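# Hot-swap the flagged drives in the dock, one at a time

## Task

Using the two spare drives lying on the bench mat, swap out every drive the screen flags as bad. Each new drive goes in connector end first (downward) and turned the same way as its neighbours. No other drive may end up changed from how it began. A drive placed in a bay then rebuilds for some time, and at no moment may two bays together be either missing a drive (even a partly pulled one) or rebuilding; if that happens the task fails. Set each removed drive straight onto the mat. At the end the dock must sit flat on the mat, no drive may still be rebuilding, and the gripper must have released everything and moved away; anything that stays put only because the robot holds it is not counted as finished.

## Robot and tools

Robot: a single arm with a two-finger parallel gripper. The fingers extend along the gripper's own +z axis and close along its y axis. The reported hand point (end_effector_position) sits between the pads when they are shut; closed fingertips stick out about 33 mm past it, fully open ones about 9 mm. While closing, the tips travel roughly 24 mm further from the arm, so keep that margin above any surface.

Frames: results give end_effector_position in metres and end_effector_quat_wxyz in the scene frame. Its origin lies on the table top under the arm base, +z is up, and looking along +x, +y points left. The base can be tilted and the printed position can be slightly wrong, more so far from the base.

The 9-number row (used by both motion tools, one list for the single arm): dx, dy, dz, rx, ry, rz, position, force_limit, speed, each a plain number from -1 to 1. The first six are an offset, not a pose: a shift expressed in the gripper's own axes, measured from the gripper pose shown in the most recent result that shows it (before any such result in a scene, or for a second call inside one reply, from wherever the robot is when the action begins). A value of 1.0 equals 0.6 m of travel or 180 degrees; rx, ry, rz form one rotation vector. All zeros sends the hand back to that reference pose; it is not a pause. position: +1 fully open (140 mm), about -0.8 pads touching, -1 closes until blocked. force_limit: about 14 N at -1, 60 N at 0, 107 N at +1 (for parts up to 40 mm wide). speed: finger gap rate, about 30 mm/s at -1, 140 at 0, 250 at +1.

Tools:
- execute_actions {actions, pictures}. actions is an empty list (just report the state, with pictures) or a list with one item. An item with rows: 1 to 15 rows, each applied for one control step of 1/30 s, with "steps" up to 15 (default 15, minimum 3); the final row repeats if rows are fewer than steps. Each row is an offset from the same reference pose, not from the row before it. An item with only "steps" (up to 300) is a wait counted from the previous result, your thinking time included. Pictures come only with an empty list or pictures: true. A refused call moves nothing.
- move {target, speed}: target is one 9-number row as above; the gripper follows a straight path to it lasting 0.5 to 10 s (cut off at 10 s). speed is path top speed in m/s, 0.002 to 0.5, default 0.25; rotation is capped at twice that in rad/s. Finger values are sent at the start. It does not avoid obstacles and can overshoot speed near a straight arm. The result adds a "move:" line: done, off_target, moving, held or fault, plus limits (paced = pose was clipped; held = a check blocked some steps, after which motion can surge) and distance to target. Pictures included.
- wait {seconds}: 0 to 10 s, nothing new sent.
- zoom_image {camera, region}: enlarges part of the latest image of cam_head_left, cam_head_right, cam_high (896x504) or cam_wrist (616x616 fisheye); region [x0, y0, x1, y1] in pixels from the top-left, at most 504 by 504.
- finished_scene {scene}: closes the current scene (give its number); irreversible, reports success. Replying without any tool call ends everything.

Motion details: each step the commanded pose is clipped to within 70 mm and 16 degrees of the measured pose, and position has priority over orientation. After an action ends the arm only finishes the last clipped pose, so far targets need follow-up commands; read the pose in each result. A "Hand target" line shows where the controller is heading. Results are taken 3 steps early; those last steps run while you think, and the simulation keeps running during your replies. HELD marks steps a clearance check blocked; "pose unreachable" means the check altered a command.

Gripping: send position -1 and confirm object_status = 2. Codes: 0 moving, 1 blocked while opening, 2 blocked while closing, 3 reached target or pads met. To squeeze harder while at 2, raise force_limit and nudge position to -0.98 (or back). position_measured is in counts: 3 open, 230 pads together.

Faults: a joint torque at its load limit (waist, shoulder, elbow 147 N m; forearm roll, wrist pitch, wrist roll 36.8 N m, held weight included) or 150 N of outside force stops the arm for 10 s and drops the rest of the call. The arm is stiff: aiming even slightly past contact with something firm can trip this, so approach slowly and stop at contact. Long holding heats motors; heed MOTOR HOT lines. Flange force is a noisy estimate including held weight.

Avoid: dropping, slipping or slamming drives, hard pushes, tipping the dock, and anything leaving the table. Loose objects may occasionally get nudged by something. Pull only one bay's drive at a time and wait for each rebuild to finish before touching another bay.

Each tool is called after "Emit:" by a JSON object that holds its "op" and its "data", one argument or row to a line.

## Session

Emit:
{"op": "execute_actions", "data": {
  "actions": []
}}

Scene clock: 0.00 s of 8600.00 s.
end_effector_position=(-0.0466, +0.3601, +0.3944) position_measured=3 object_status=3 end_effector_quat_wxyz=(+0.333, +0.591, -0.443, +0.586)
Joint positions: [ 2.251  0.397  0.303 -0.389 -2.638 -2.561]
Joint velocities: [-0.    -0.002 -0.001  0.     0.001 -0.001]
Flange force (N, the push that the arm receives, along the gripper's own x y z axes): no reading
Hand target: -0.047, +0.360, +0.394; +0.333, +0.591, -0.443, +0.586

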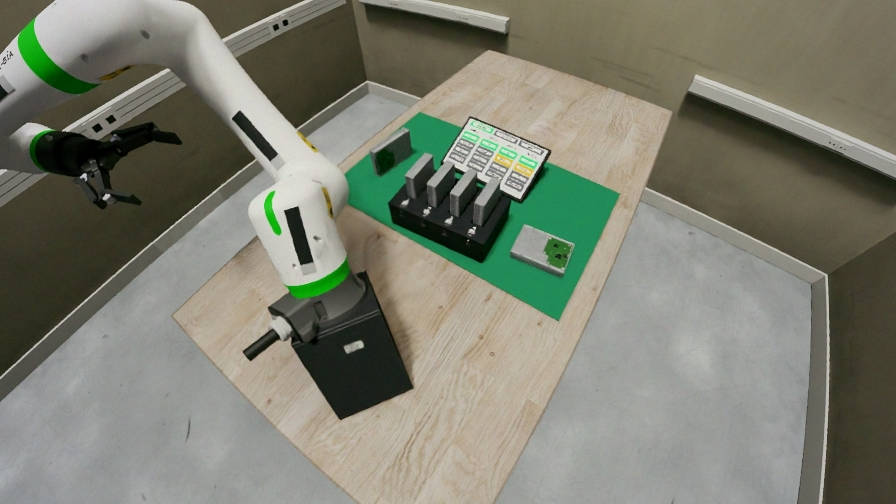

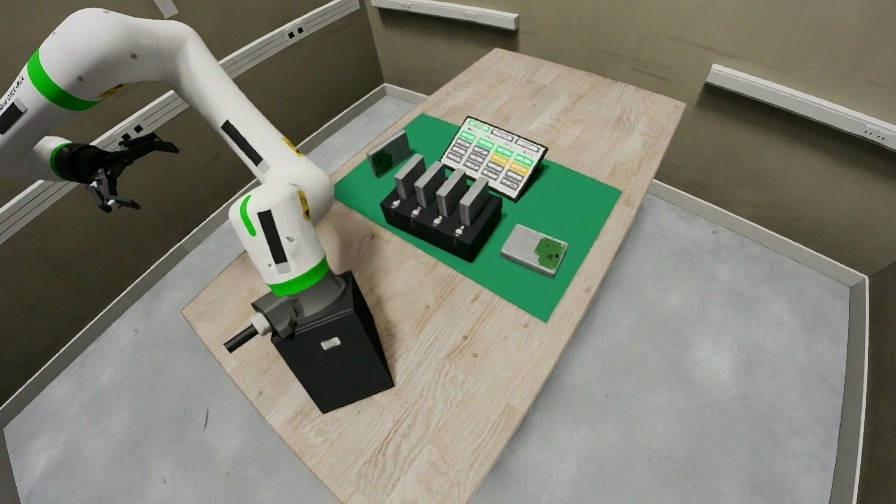

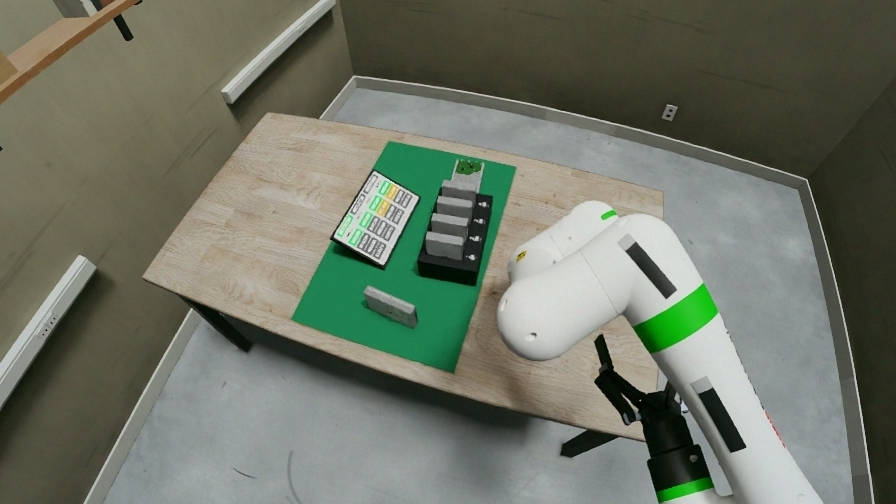

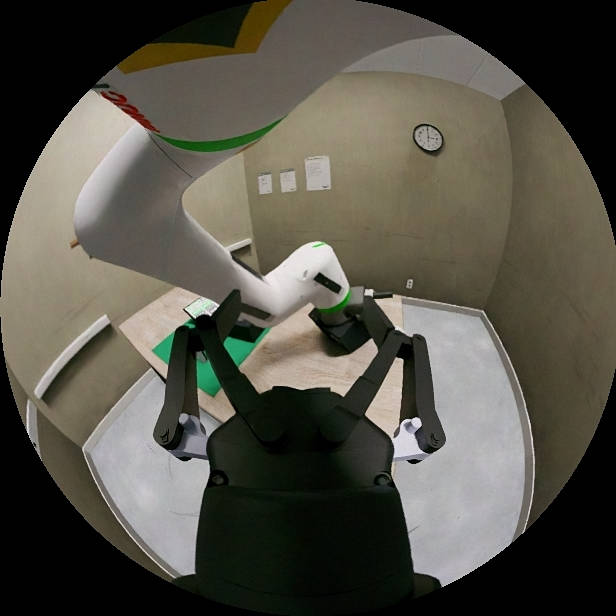

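Emit:
{"op": "zoom_image", "data": {
  "camera": "cam_head_left",
  "region": [350, 100, 600, 290]
}}

Emit:
{"op": "zoom_image", "data": {
  "camera": "cam_high",
  "region": [310, 140, 530, 340]
}}

Emit:
{"op": "zoom_image", "data": {
  "camera": "cam_wrist",
  "region": [250, 145, 340, 205]
}}

Region (350, 100, 600, 290) of cam_head_left's 896x504 image, scaled by 2.016, with more detail than that image has; it fills the top 383 rows of this view, and the rest is white.

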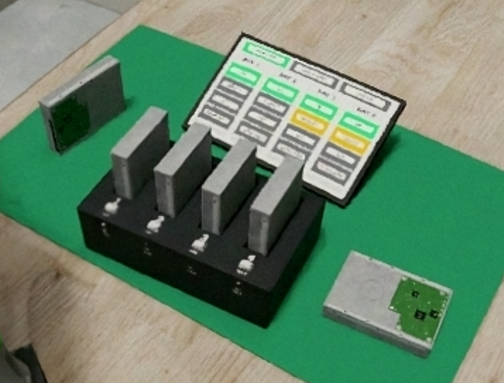

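Region (310, 140, 530, 340) of cam_high's 896x504 image, scaled by 2.291, with more detail than that image has; it fills the top 458 rows of this view, and the rest is white.

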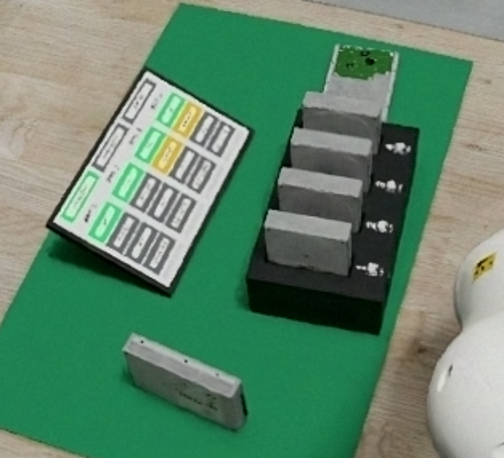

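Region (250, 145, 340, 205) of cam_wrist's 616x616 image, scaled by 5.600, with more detail than that image has.

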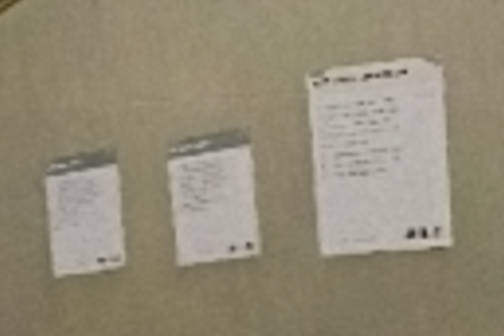

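Emit:
{"op": "move", "data": {
  "target": [-0.055,-0.397,0.742,0.247,-0.434,-0.328,1,0,0]
}}

Scene clock: 4.37 s of 8600.00 s.
end_effector_position=(+0.0773, +0.2646, +0.3798) position_measured=3 object_status=3 end_effector_quat_wxyz=(+0.251, +0.798, -0.330, +0.437)
Joint positions: [ 2.554 -0.155 -0.284 -0.032 -2.392 -2.082]
Joint velocities: [-0.    -0.     0.002  0.    -0.    -0.001]
Flange force (N, the push that the arm receives, along the gripper's own x y z axes): [1.4 -1.0 0.6]
Hand target: +0.077, +0.265, +0.380; +0.251, +0.798, -0.330, +0.437
Off the commanded pose: 0.349 m, 74 deg; position and orientation clipped at the last step of the last action.
Kept back: nothing.
move: held; limits=paced,held; held on 82 of 122 steps, including the last
pose unreachable: on one or more control steps of this call an arm could not follow its commanded pose, so it was not sent that pose on those steps. On the call's last step it was still not sent that pose. It may still have moved: this result reports where it is.
cause: the commanded pose would bring two parts of the arm too close to each other (its gripper and another part of the arm, with joints 3 (elbow) to 6 (wrist roll) between them).
camera_calibration (this result's frames):
cam_wrist: T_world_to_cam=[[-0.723344, -0.667795, 0.175566, 0.157095], [-0.640327, 0.553609, -0.532446, 0.106344], [0.25837, -0.497561, -0.828056, 0.62082], [0, 0, 0, 1]] pos_world=[0.0213274, 0.354931, 0.543116]

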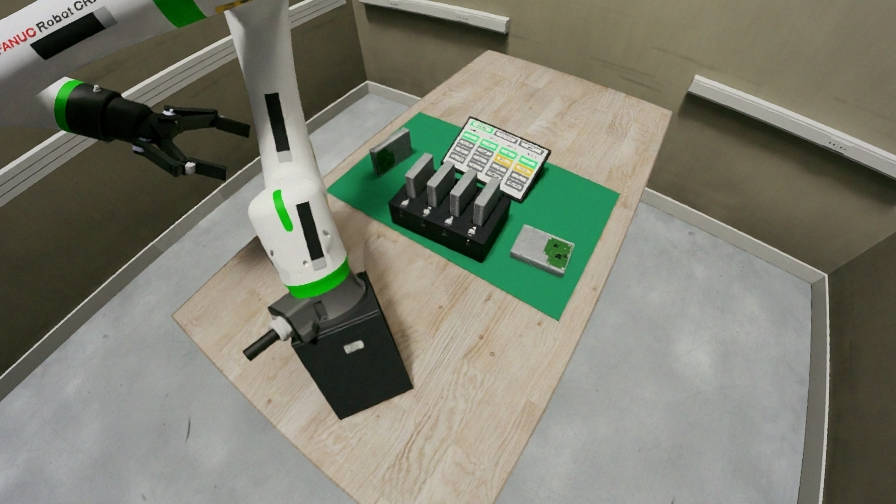

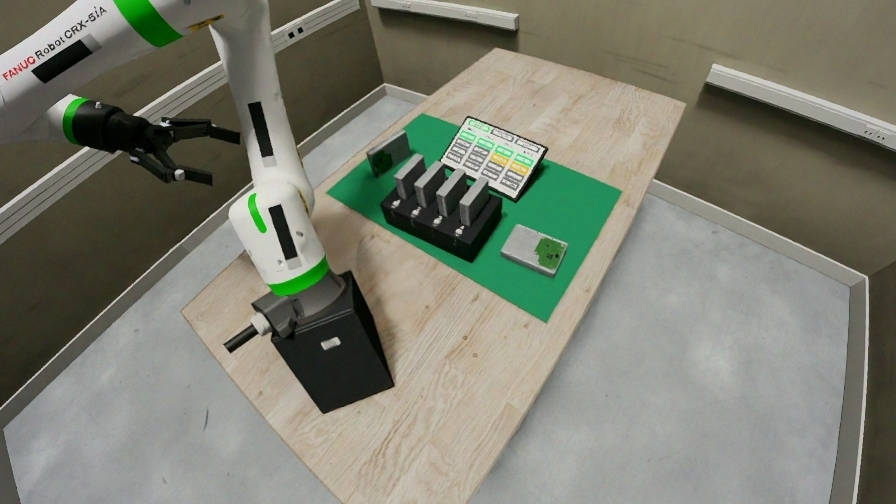

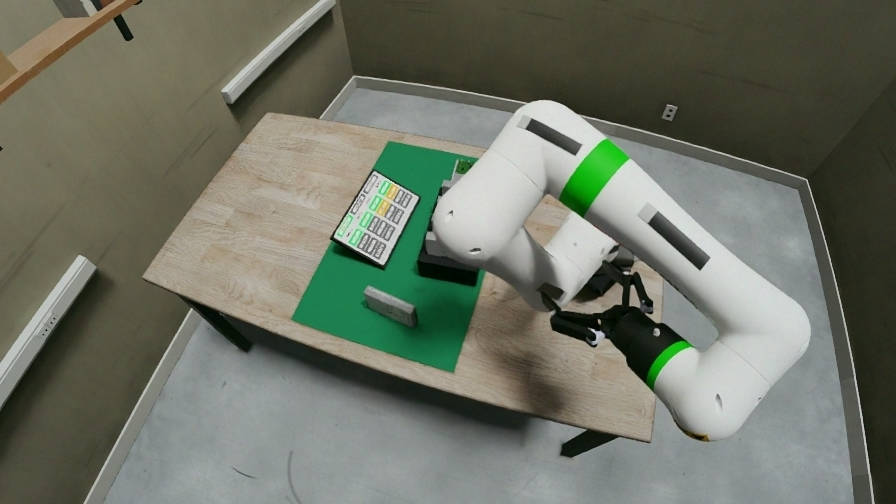

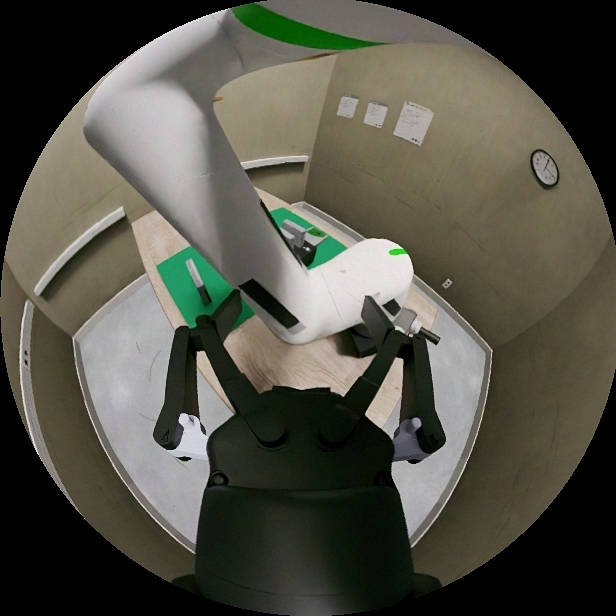

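Emit:
{"op": "move", "data": {
  "target": [-0.12,-0.39,-0.3,0.171,-0.298,-0.225,1,0,0]
}}

Emit:
{"op": "move", "data": {
  "target": [0.5,0.35,0,0,0,0,1,0,0]
}}

Emit:
{"op": "move", "data": {
  "target": [-0.12,0.6,0.1,0,0,0,1,0,0]
}}

Scene clock: 12.30 s of 8600.00 s.
end_effector_position=(+0.1254, +0.5630, +0.3818) position_measured=3 object_status=3 end_effector_quat_wxyz=(-0.003, +1.000, -0.003, +0.007)
Joint positions: [ 2.228 -0.362 -0.022  0.504 -1.712 -0.576]
Joint velocities: [-0.155  0.062  0.113 -0.116  0.052  0.199]
Flange force (N, the push that the arm receives, along the gripper's own x y z axes): [-2.1 10.3 6.4]
Hand target: +0.126, +0.564, +0.381; -0.002, +1.000, -0.001, +0.004
Off the commanded pose: 0.003 m, 1 deg.
Kept back: nothing.
move: moving (no rest 5 s after the path's end); limits=paced
camera_calibration (this result's frames):
cam_wrist: T_world_to_cam=[[0.0601119, -0.998164, 0.00744433, 0.542721], [-0.892714, -0.0504218, 0.447795, -0.0295278], [-0.446597, -0.0335634, -0.894105, 0.610871], [0, 0, 0, 1]] pos_world=[0.213829, 0.560738, 0.555365]

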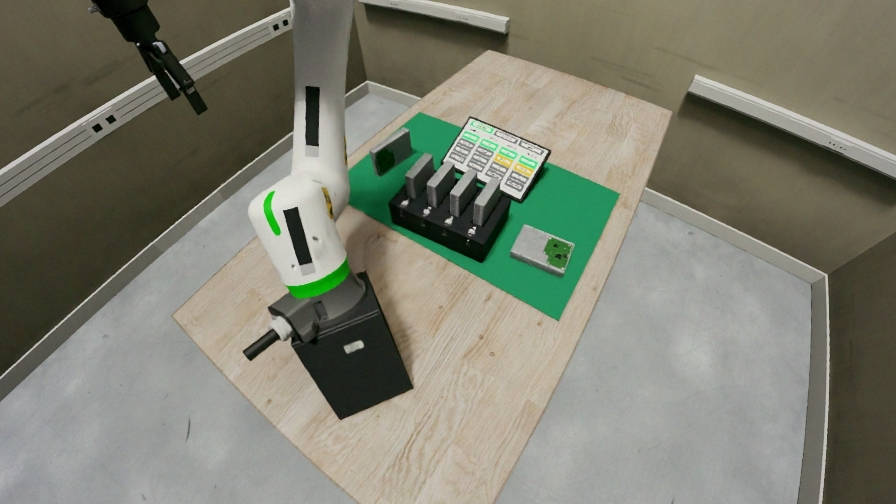

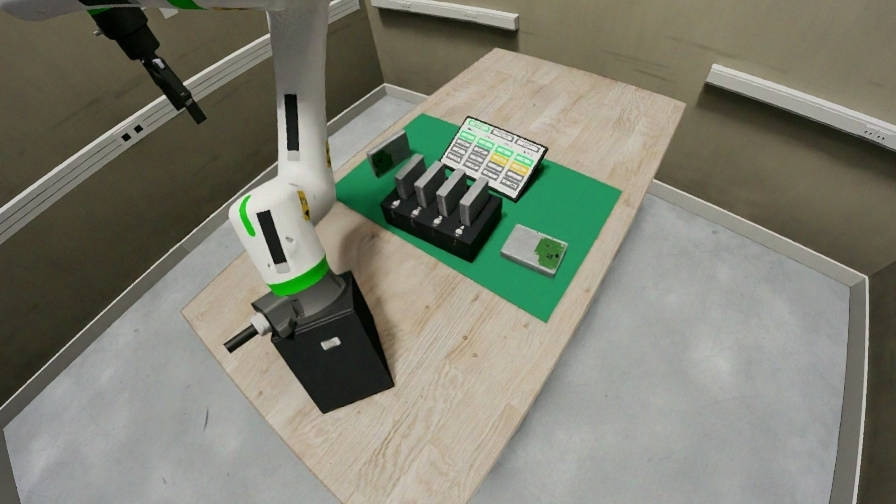

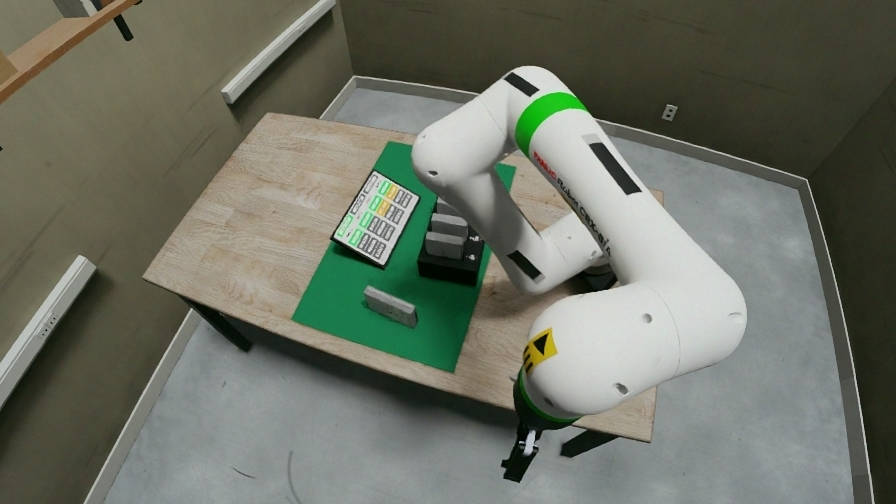

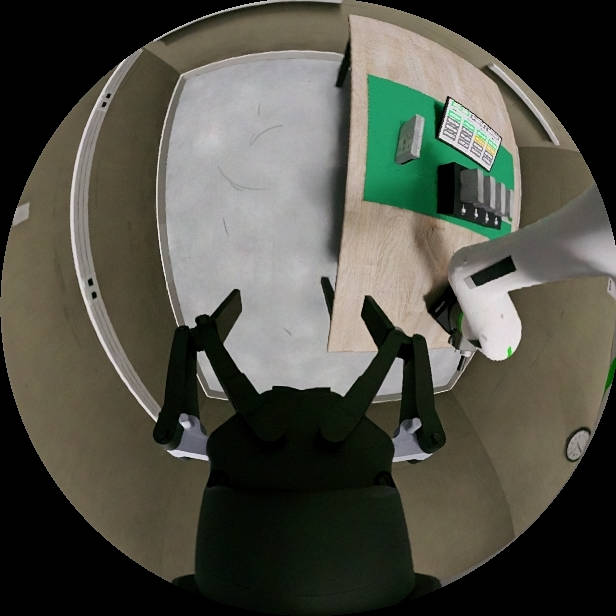

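Scene clock: 14.77 s of 8600.00 s.
end_effector_position=(+0.4273, +0.3574, +0.3836) position_measured=3 object_status=3 end_effector_quat_wxyz=(-0.001, +1.000, +0.001, +0.004)
Joint positions: [ 0.739 -0.425  0.11  -0.118 -1.595  0.765]
Joint velocities: [-0.002  0.001  0.    -0.002 -0.001  0.003]
Flange force (N, the push that the arm receives, along the gripper's own x y z axes): [-9.0 -2.2 4.6]
Hand target: +0.427, +0.357, +0.384; -0.001, +1.000, +0.001, +0.004
Off the commanded pose: 0.003 m, 0 deg.
Kept back: nothing.
move: done
camera_calibration (this result's frames):
cam_wrist: T_world_to_cam=[[0.0689444, -0.997571, 0.00993741, 0.314385], [-0.890199, -0.0570212, 0.451988, 0.22852], [-0.450324, -0.0400084, -0.891968, 0.743512], [0, 0, 0, 1]] pos_world=[0.516574, 0.356399, 0.556777]

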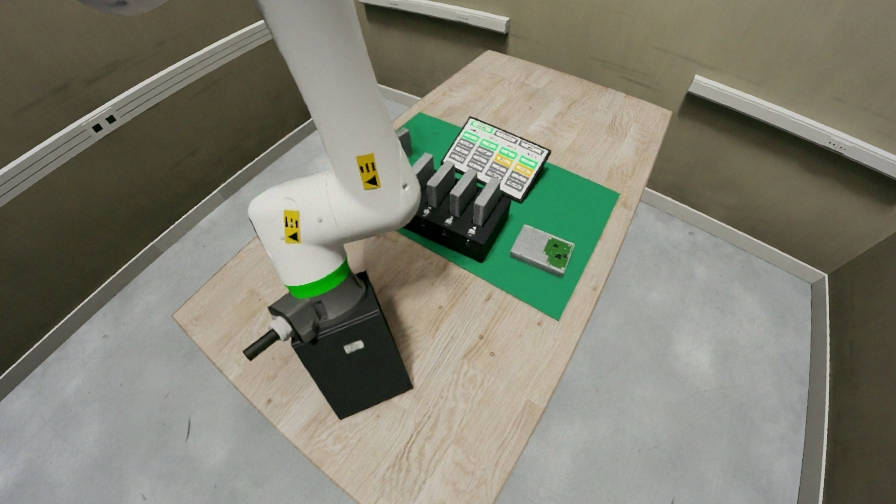

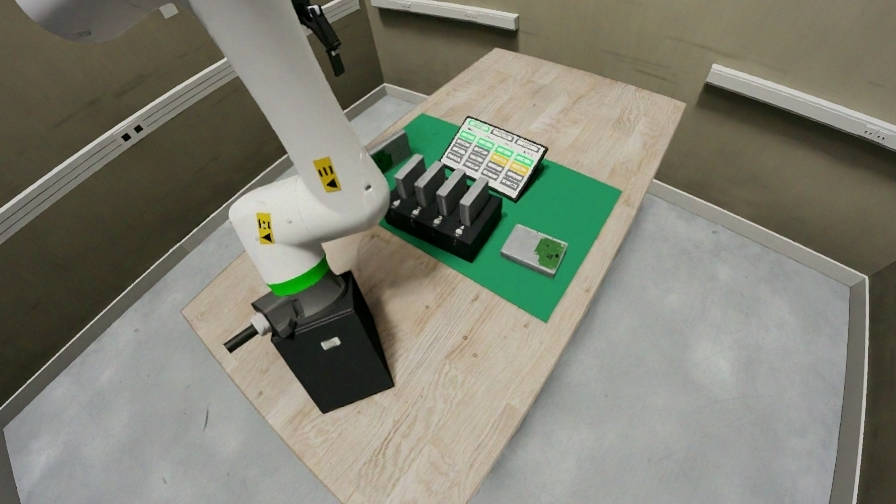

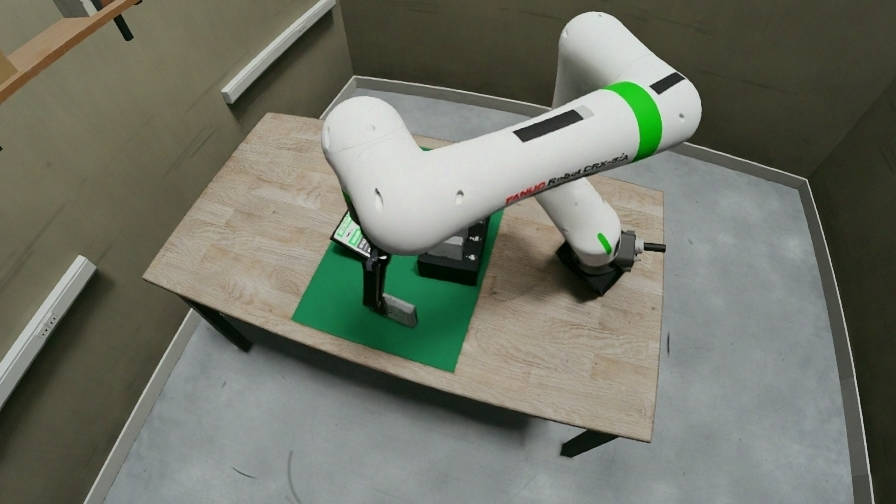

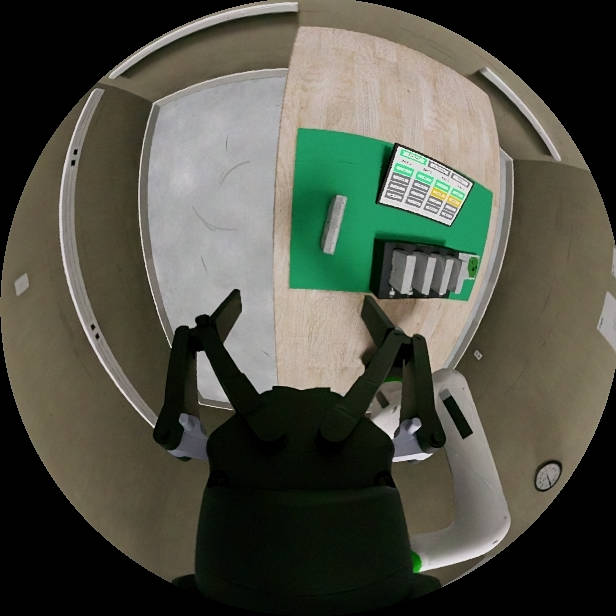

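Scene clock: 16.73 s of 8600.00 s.
end_effector_position=(+0.3581, -0.0039, +0.3236) position_measured=3 object_status=3 end_effector_quat_wxyz=(+0.002, +1.000, +0.001, +0.006)
Joint positions: [-0.533 -0.336 -0.255 -0.518 -1.606  2.039]
Joint velocities: [-0.001  0.002  0.     0.     0.     0.002]
Flange force (N, the push that the arm receives, along the gripper's own x y z axes): [1.4 -4.0 1.0]
Hand target: +0.358, -0.004, +0.324; +0.002, +1.000, +0.001, +0.006
Off the commanded pose: 0.003 m, 0 deg.
Kept back: nothing.
move: done
camera_calibration (this result's frames):
cam_wrist: T_world_to_cam=[[0.0698852, -0.997419, 0.0164817, -0.0430455], [-0.891401, -0.0550233, 0.449862, 0.174494], [-0.447794, -0.0461305, -0.892946, 0.643718], [0, 0, 0, 1]] pos_world=[0.446805, -0.0036381, 0.497017]

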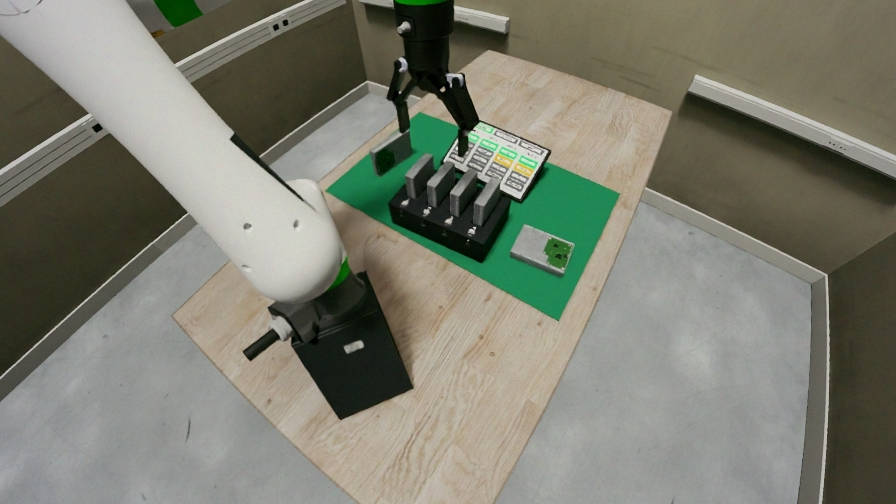

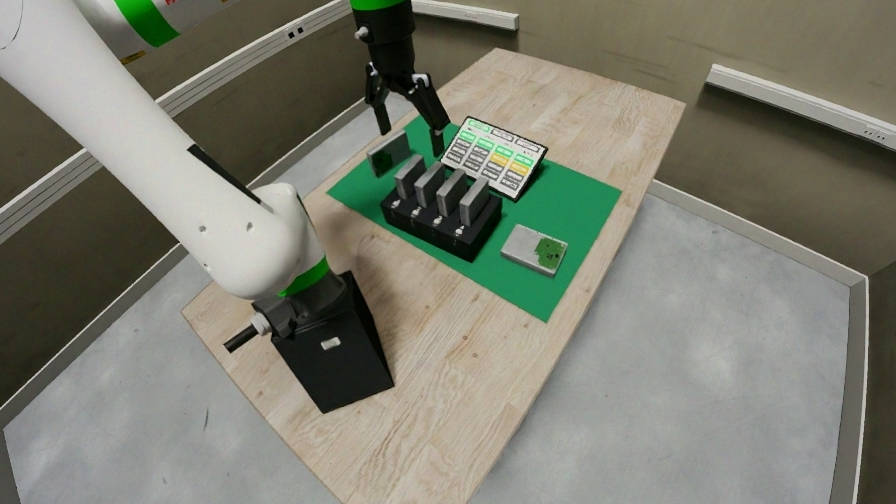

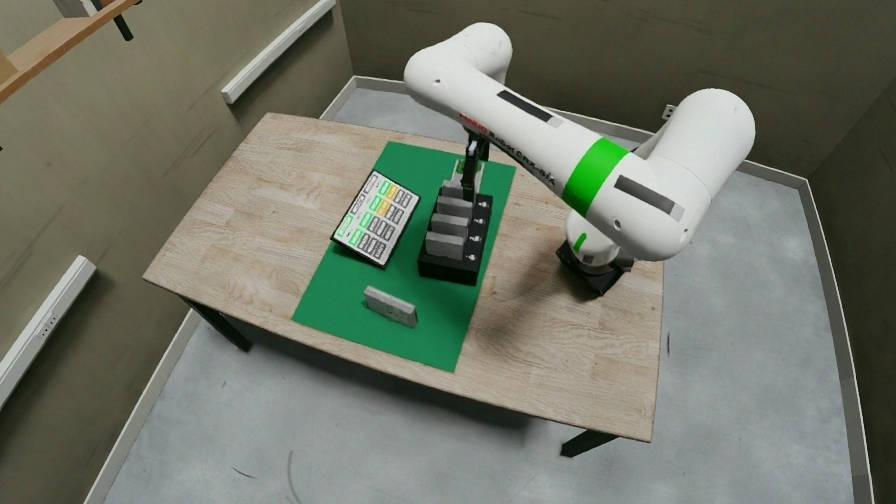

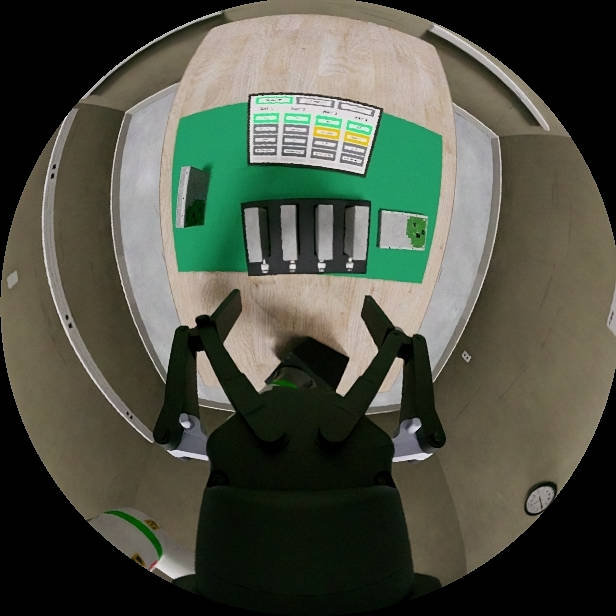

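Go lower for a closer look.

Emit:
{"op": "move", "data": {
  "target": [-0.1,0.08,0.2,0,0,0,1,0,0]
}}

Emit:
{"op": "zoom_image", "data": {
  "camera": "cam_wrist",
  "region": [170, 40, 450, 300]
}}

Scene clock: 17.97 s of 8600.00 s.
end_effector_position=(+0.2992, -0.0528, +0.2033) position_measured=3 object_status=3 end_effector_quat_wxyz=(+0.002, +1.000, +0.001, +0.006)
Joint positions: [-0.546 -0.308 -0.564 -0.535 -1.32   2.219]
Joint velocities: [-0.001 -0.     0.001 -0.    -0.001 -0.   ]
Flange force (N, the push that the arm receives, along the gripper's own x y z axes): [1.0 -2.2 2.4]
Hand target: +0.299, -0.053, +0.203; +0.002, +1.000, +0.001, +0.006
Off the commanded pose: 0.001 m, 0 deg.
Kept back: nothing.
move: done
camera_calibration (this result's frames):
cam_wrist: T_world_to_cam=[[0.0694475, -0.997437, 0.0172141, -0.0857421], [-0.891393, -0.0542984, 0.449967, 0.173447], [-0.447879, -0.0465936, -0.892879, 0.507671], [0, 0, 0, 1]] pos_world=[0.38794, -0.0524502, 0.37672]

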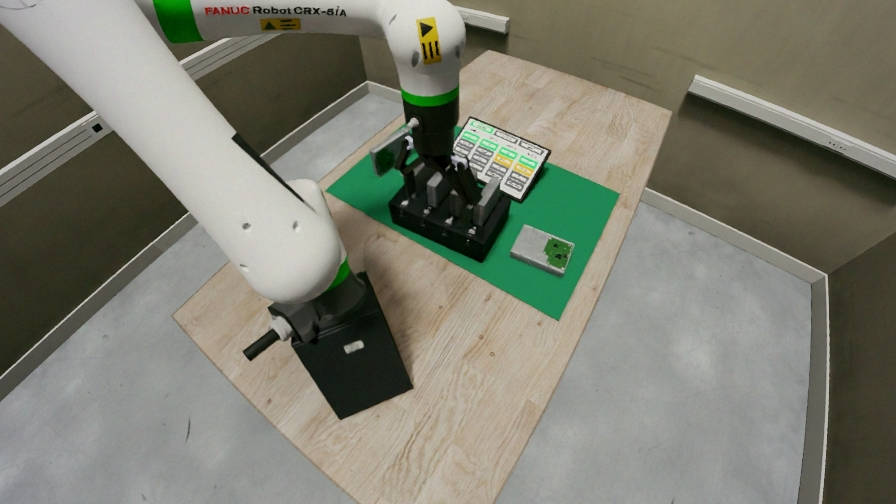

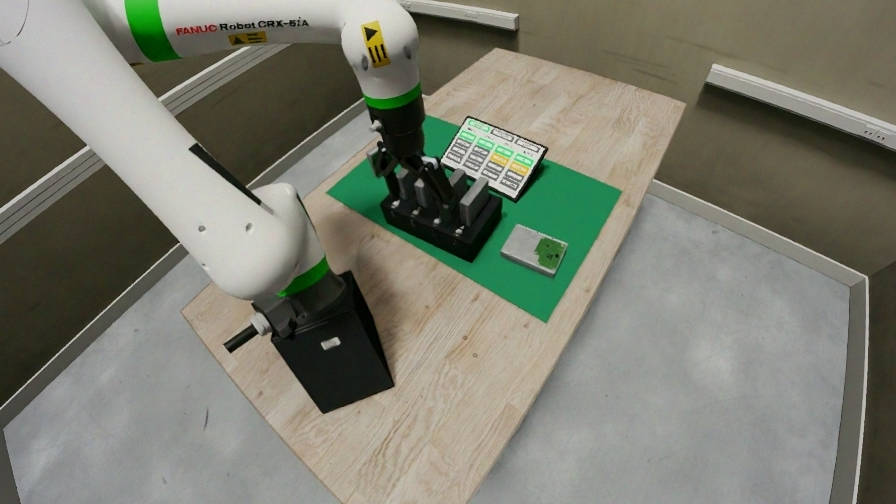

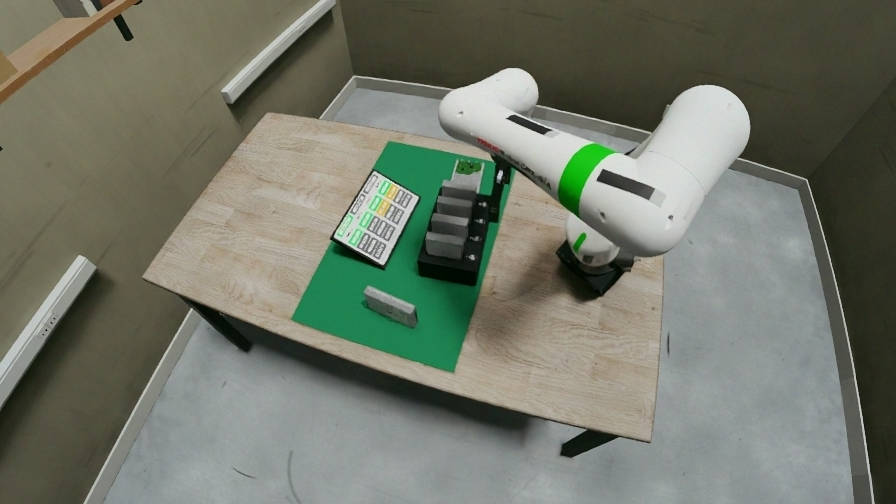

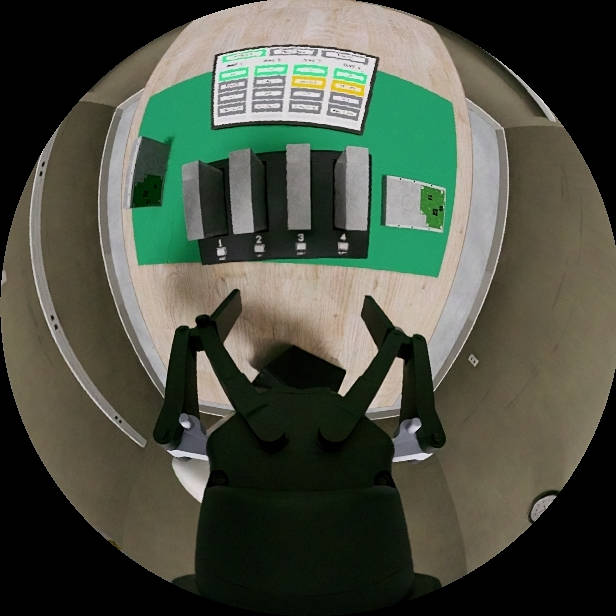

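Region (170, 40, 450, 300) of cam_wrist's 616x616 image, scaled by 1.800, with more detail than that image has; it fills the top 468 rows of this view, and the rest is white.

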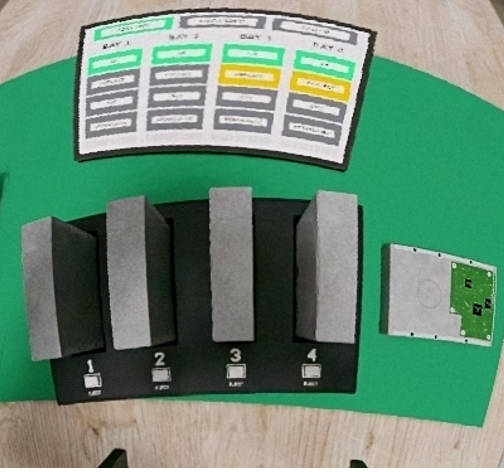

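Emit:
{"op": "move", "data": {
  "target": [0.092,0.102,0.1,0,0,-0.025,-1,0,0]
}}

Emit:
{"op": "zoom_image", "data": {
  "camera": "cam_head_right",
  "region": [380, 130, 560, 280]
}}

Scene clock: 19.47 s of 8600.00 s.
end_effector_position=(+0.3551, -0.1141, +0.1440) position_measured=233 object_status=3 end_effector_quat_wxyz=(+0.003, +0.999, +0.040, +0.006)
Joint positions: [-0.535  0.001 -0.462 -0.575 -1.138  2.405]
Joint velocities: [ 0.    -0.     0.001 -0.     0.001 -0.   ]
Flange force (N, the push that the arm receives, along the gripper's own x y z axes): [-0.5 2.4 -2.6]
Hand target: +0.355, -0.114, +0.144; +0.003, +0.999, +0.040, +0.006
Off the commanded pose: 0.000 m, 0 deg.
Kept back: nothing.
move: done
camera_calibration (this result's frames):
cam_wrist: T_world_to_cam=[[0.147215, -0.988932, 0.0184824, -0.176561], [-0.88422, -0.123208, 0.450528, 0.236137], [-0.443264, -0.0826672, -0.892571, 0.471081], [0, 0, 0, 1]] pos_world=[0.443603, -0.10657, 0.31735]

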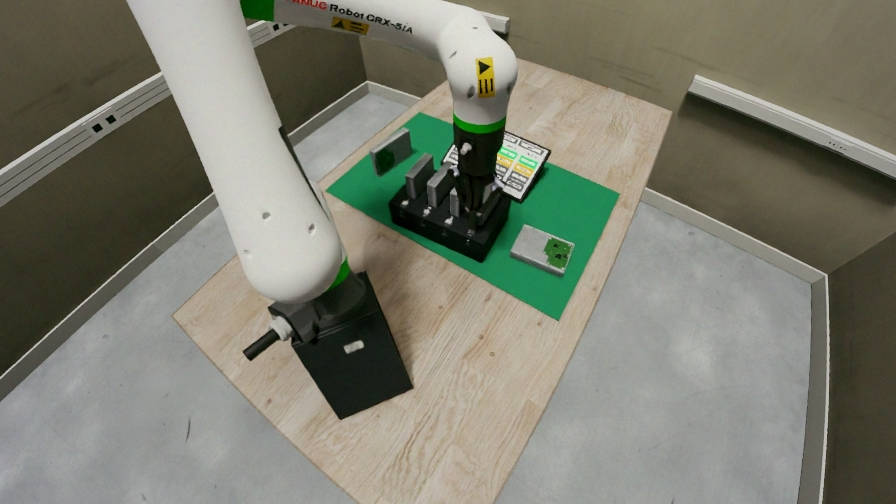

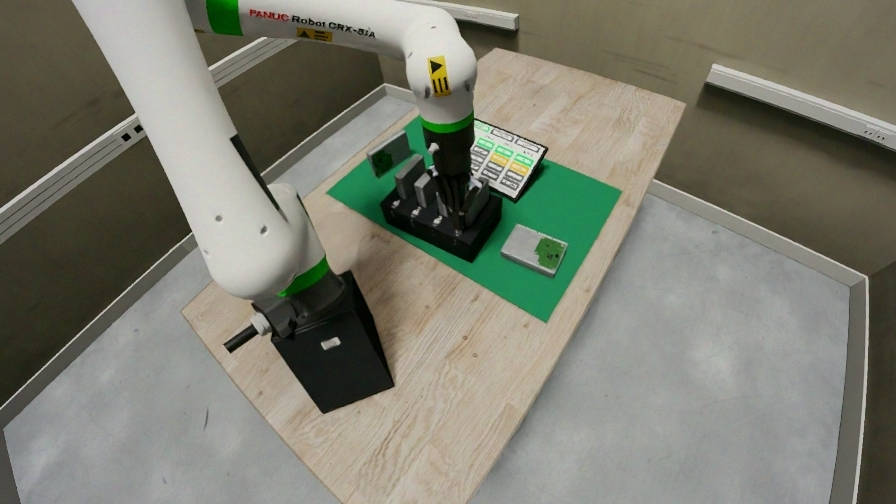

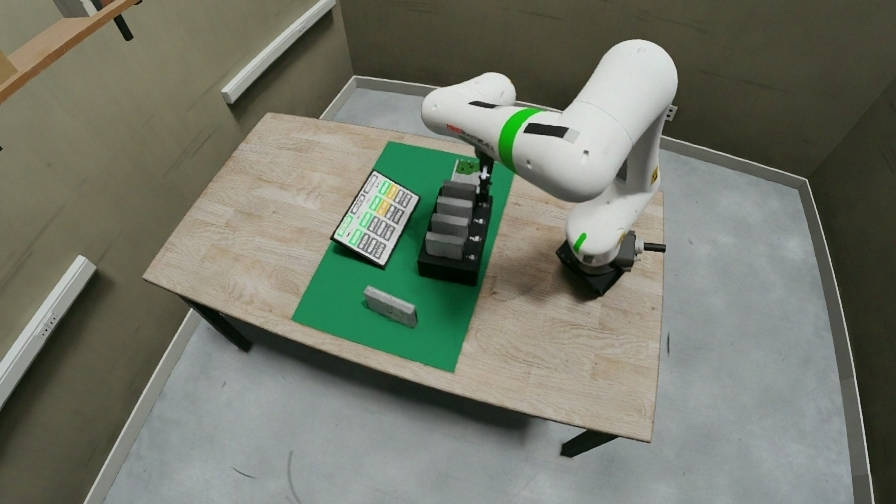

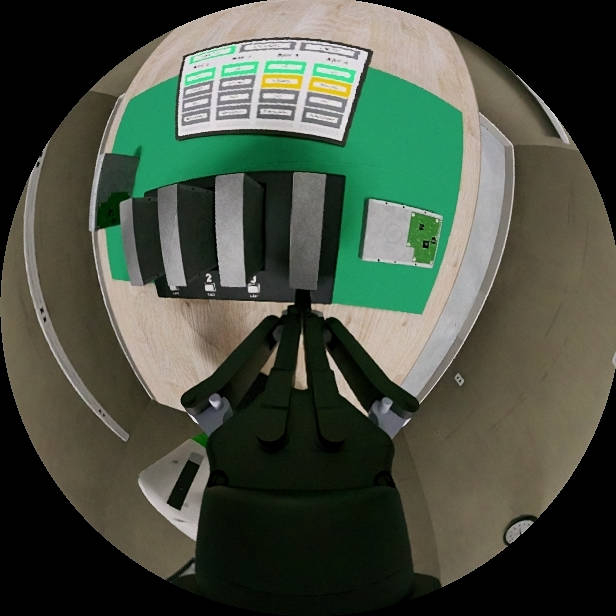

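Region (380, 130, 560, 280) of cam_head_right's 896x504 image, scaled by 2.800, with more detail than that image has.

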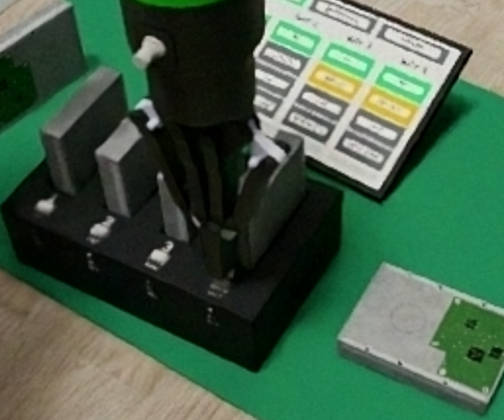

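Aligned. Descend in small steps.

Emit:
{"op": "execute_actions", "data": {
  "actions": [
    {"rows":[[0,0,0.004,0,0,0,-1,0,0],[0,0,0.008,0,0,0,-1,0,0],[0,0,0.012,0,0,0,-1,0,0],[0,0,0.016,0,0,0,-1,0,0],[0,0,0.02,0,0,0,-1,0,0],[0,0,0.025,0,0,0,-1,0,0]]}
  ]
}}

Emit:
{"op": "execute_actions", "data": {
  "actions": [
    {"rows":[[0,0,0.007,0,0,0,-1,0,0]]}
  ]
}}

Scene clock: 19.97 s of 8600.00 s.
end_effector_position=(+0.3552, -0.1141, +0.1291) position_measured=233 object_status=3 end_effector_quat_wxyz=(+0.003, +0.999, +0.040, +0.006)
Joint positions: [-0.517  0.021 -0.476 -0.586 -1.101  2.41 ]
Joint velocities: [ 0.     0.001  0.    -0.001  0.001 -0.001]
Flange force (N, the push that the arm receives, along the gripper's own x y z axes): [-4.1 -6.9 0.8]
Steps of this call (steps 1 to 3: nothing new was sent; steps 4 to 15: the first 12 steps of this action). Readings (end_effector_position | what the end effector reports):
4: (+0.3551, -0.1141, +0.1440) | position_measured=233 object_status=3
5: (+0.3554, -0.1144, +0.1433) | position_measured=233 object_status=3
7: (+0.3551, -0.1142, +0.1391) | position_measured=233 object_status=3
11: (+0.3550, -0.1140, +0.1300) | position_measured=233 object_status=3
15: the state above

Scene clock: 20.47 s of 8600.00 s.
end_effector_position=(+0.3552, -0.1141, +0.1248) position_measured=233 object_status=3 end_effector_quat_wxyz=(+0.003, +0.999, +0.040, +0.006)
Joint positions: [-0.511  0.026 -0.48  -0.589 -1.09   2.412]
Joint velocities: [ 0.001 -0.    -0.001 -0.     0.001 -0.   ]
Flange force (N, the push that the arm receives, along the gripper's own x y z axes): [-0.2 -1.5 -4.9]
Off your previous action's commanded pose: 0.000 m, 0 deg at its last step (step 3 of this call).
Steps of this call (steps 1 to 3: the last 3 steps of your previous action; steps 4 to 15: the first 12 steps of this action, its rows measured from where the robot was after step 3). Readings (end_effector_position | what the end effector reports):
3: (+0.3552, -0.1141, +0.1290) | position_measured=233 object_status=3
4: (+0.3552, -0.1141, +0.1290) | position_measured=233 object_status=3
5: (+0.3553, -0.1142, +0.1276) | position_measured=233 object_status=3
7: (+0.3551, -0.1141, +0.1251) | position_measured=233 object_status=3
11: (+0.3552, -0.1141, +0.1248) | position_measured=233 object_status=3
15: the state above

Emit:
{"op": "execute_actions", "data": {
  "actions": [
    {"rows":[[0,0,0.005,0,0,0,-1,0,0]]}
  ]
}}

Scene clock: 20.97 s of 8600.00 s.
end_effector_position=(+0.3552, -0.1142, +0.1218) position_measured=233 object_status=3 end_effector_quat_wxyz=(+0.003, +0.999, +0.040, +0.006)
Joint positions: [-0.508  0.031 -0.483 -0.591 -1.083  2.413]
Joint velocities: [ 0.     0.    -0.001  0.    -0.001 -0.002]
Flange force (N, the push that the arm receives, along the gripper's own x y z axes): [-8.2 -6.1 -58.6]
Off your previous action's commanded pose: 0.000 m, 0 deg at its last step (step 3 of this call).
Steps of this call (steps 1 to 3: the last 3 steps of your previous action; steps 4 to 15: the first 12 steps of this action). Readings (end_effector_position | what the end effector reports):
4: (+0.3552, -0.1141, +0.1248) | position_measured=233 object_status=3
5: (+0.3553, -0.1142, +0.1236) | position_measured=233 object_status=3
7: (+0.3552, -0.1142, +0.1222) | position_measured=233 object_status=3
11: (+0.3552, -0.1142, +0.1219) | position_measured=233 object_status=3
15: the state above


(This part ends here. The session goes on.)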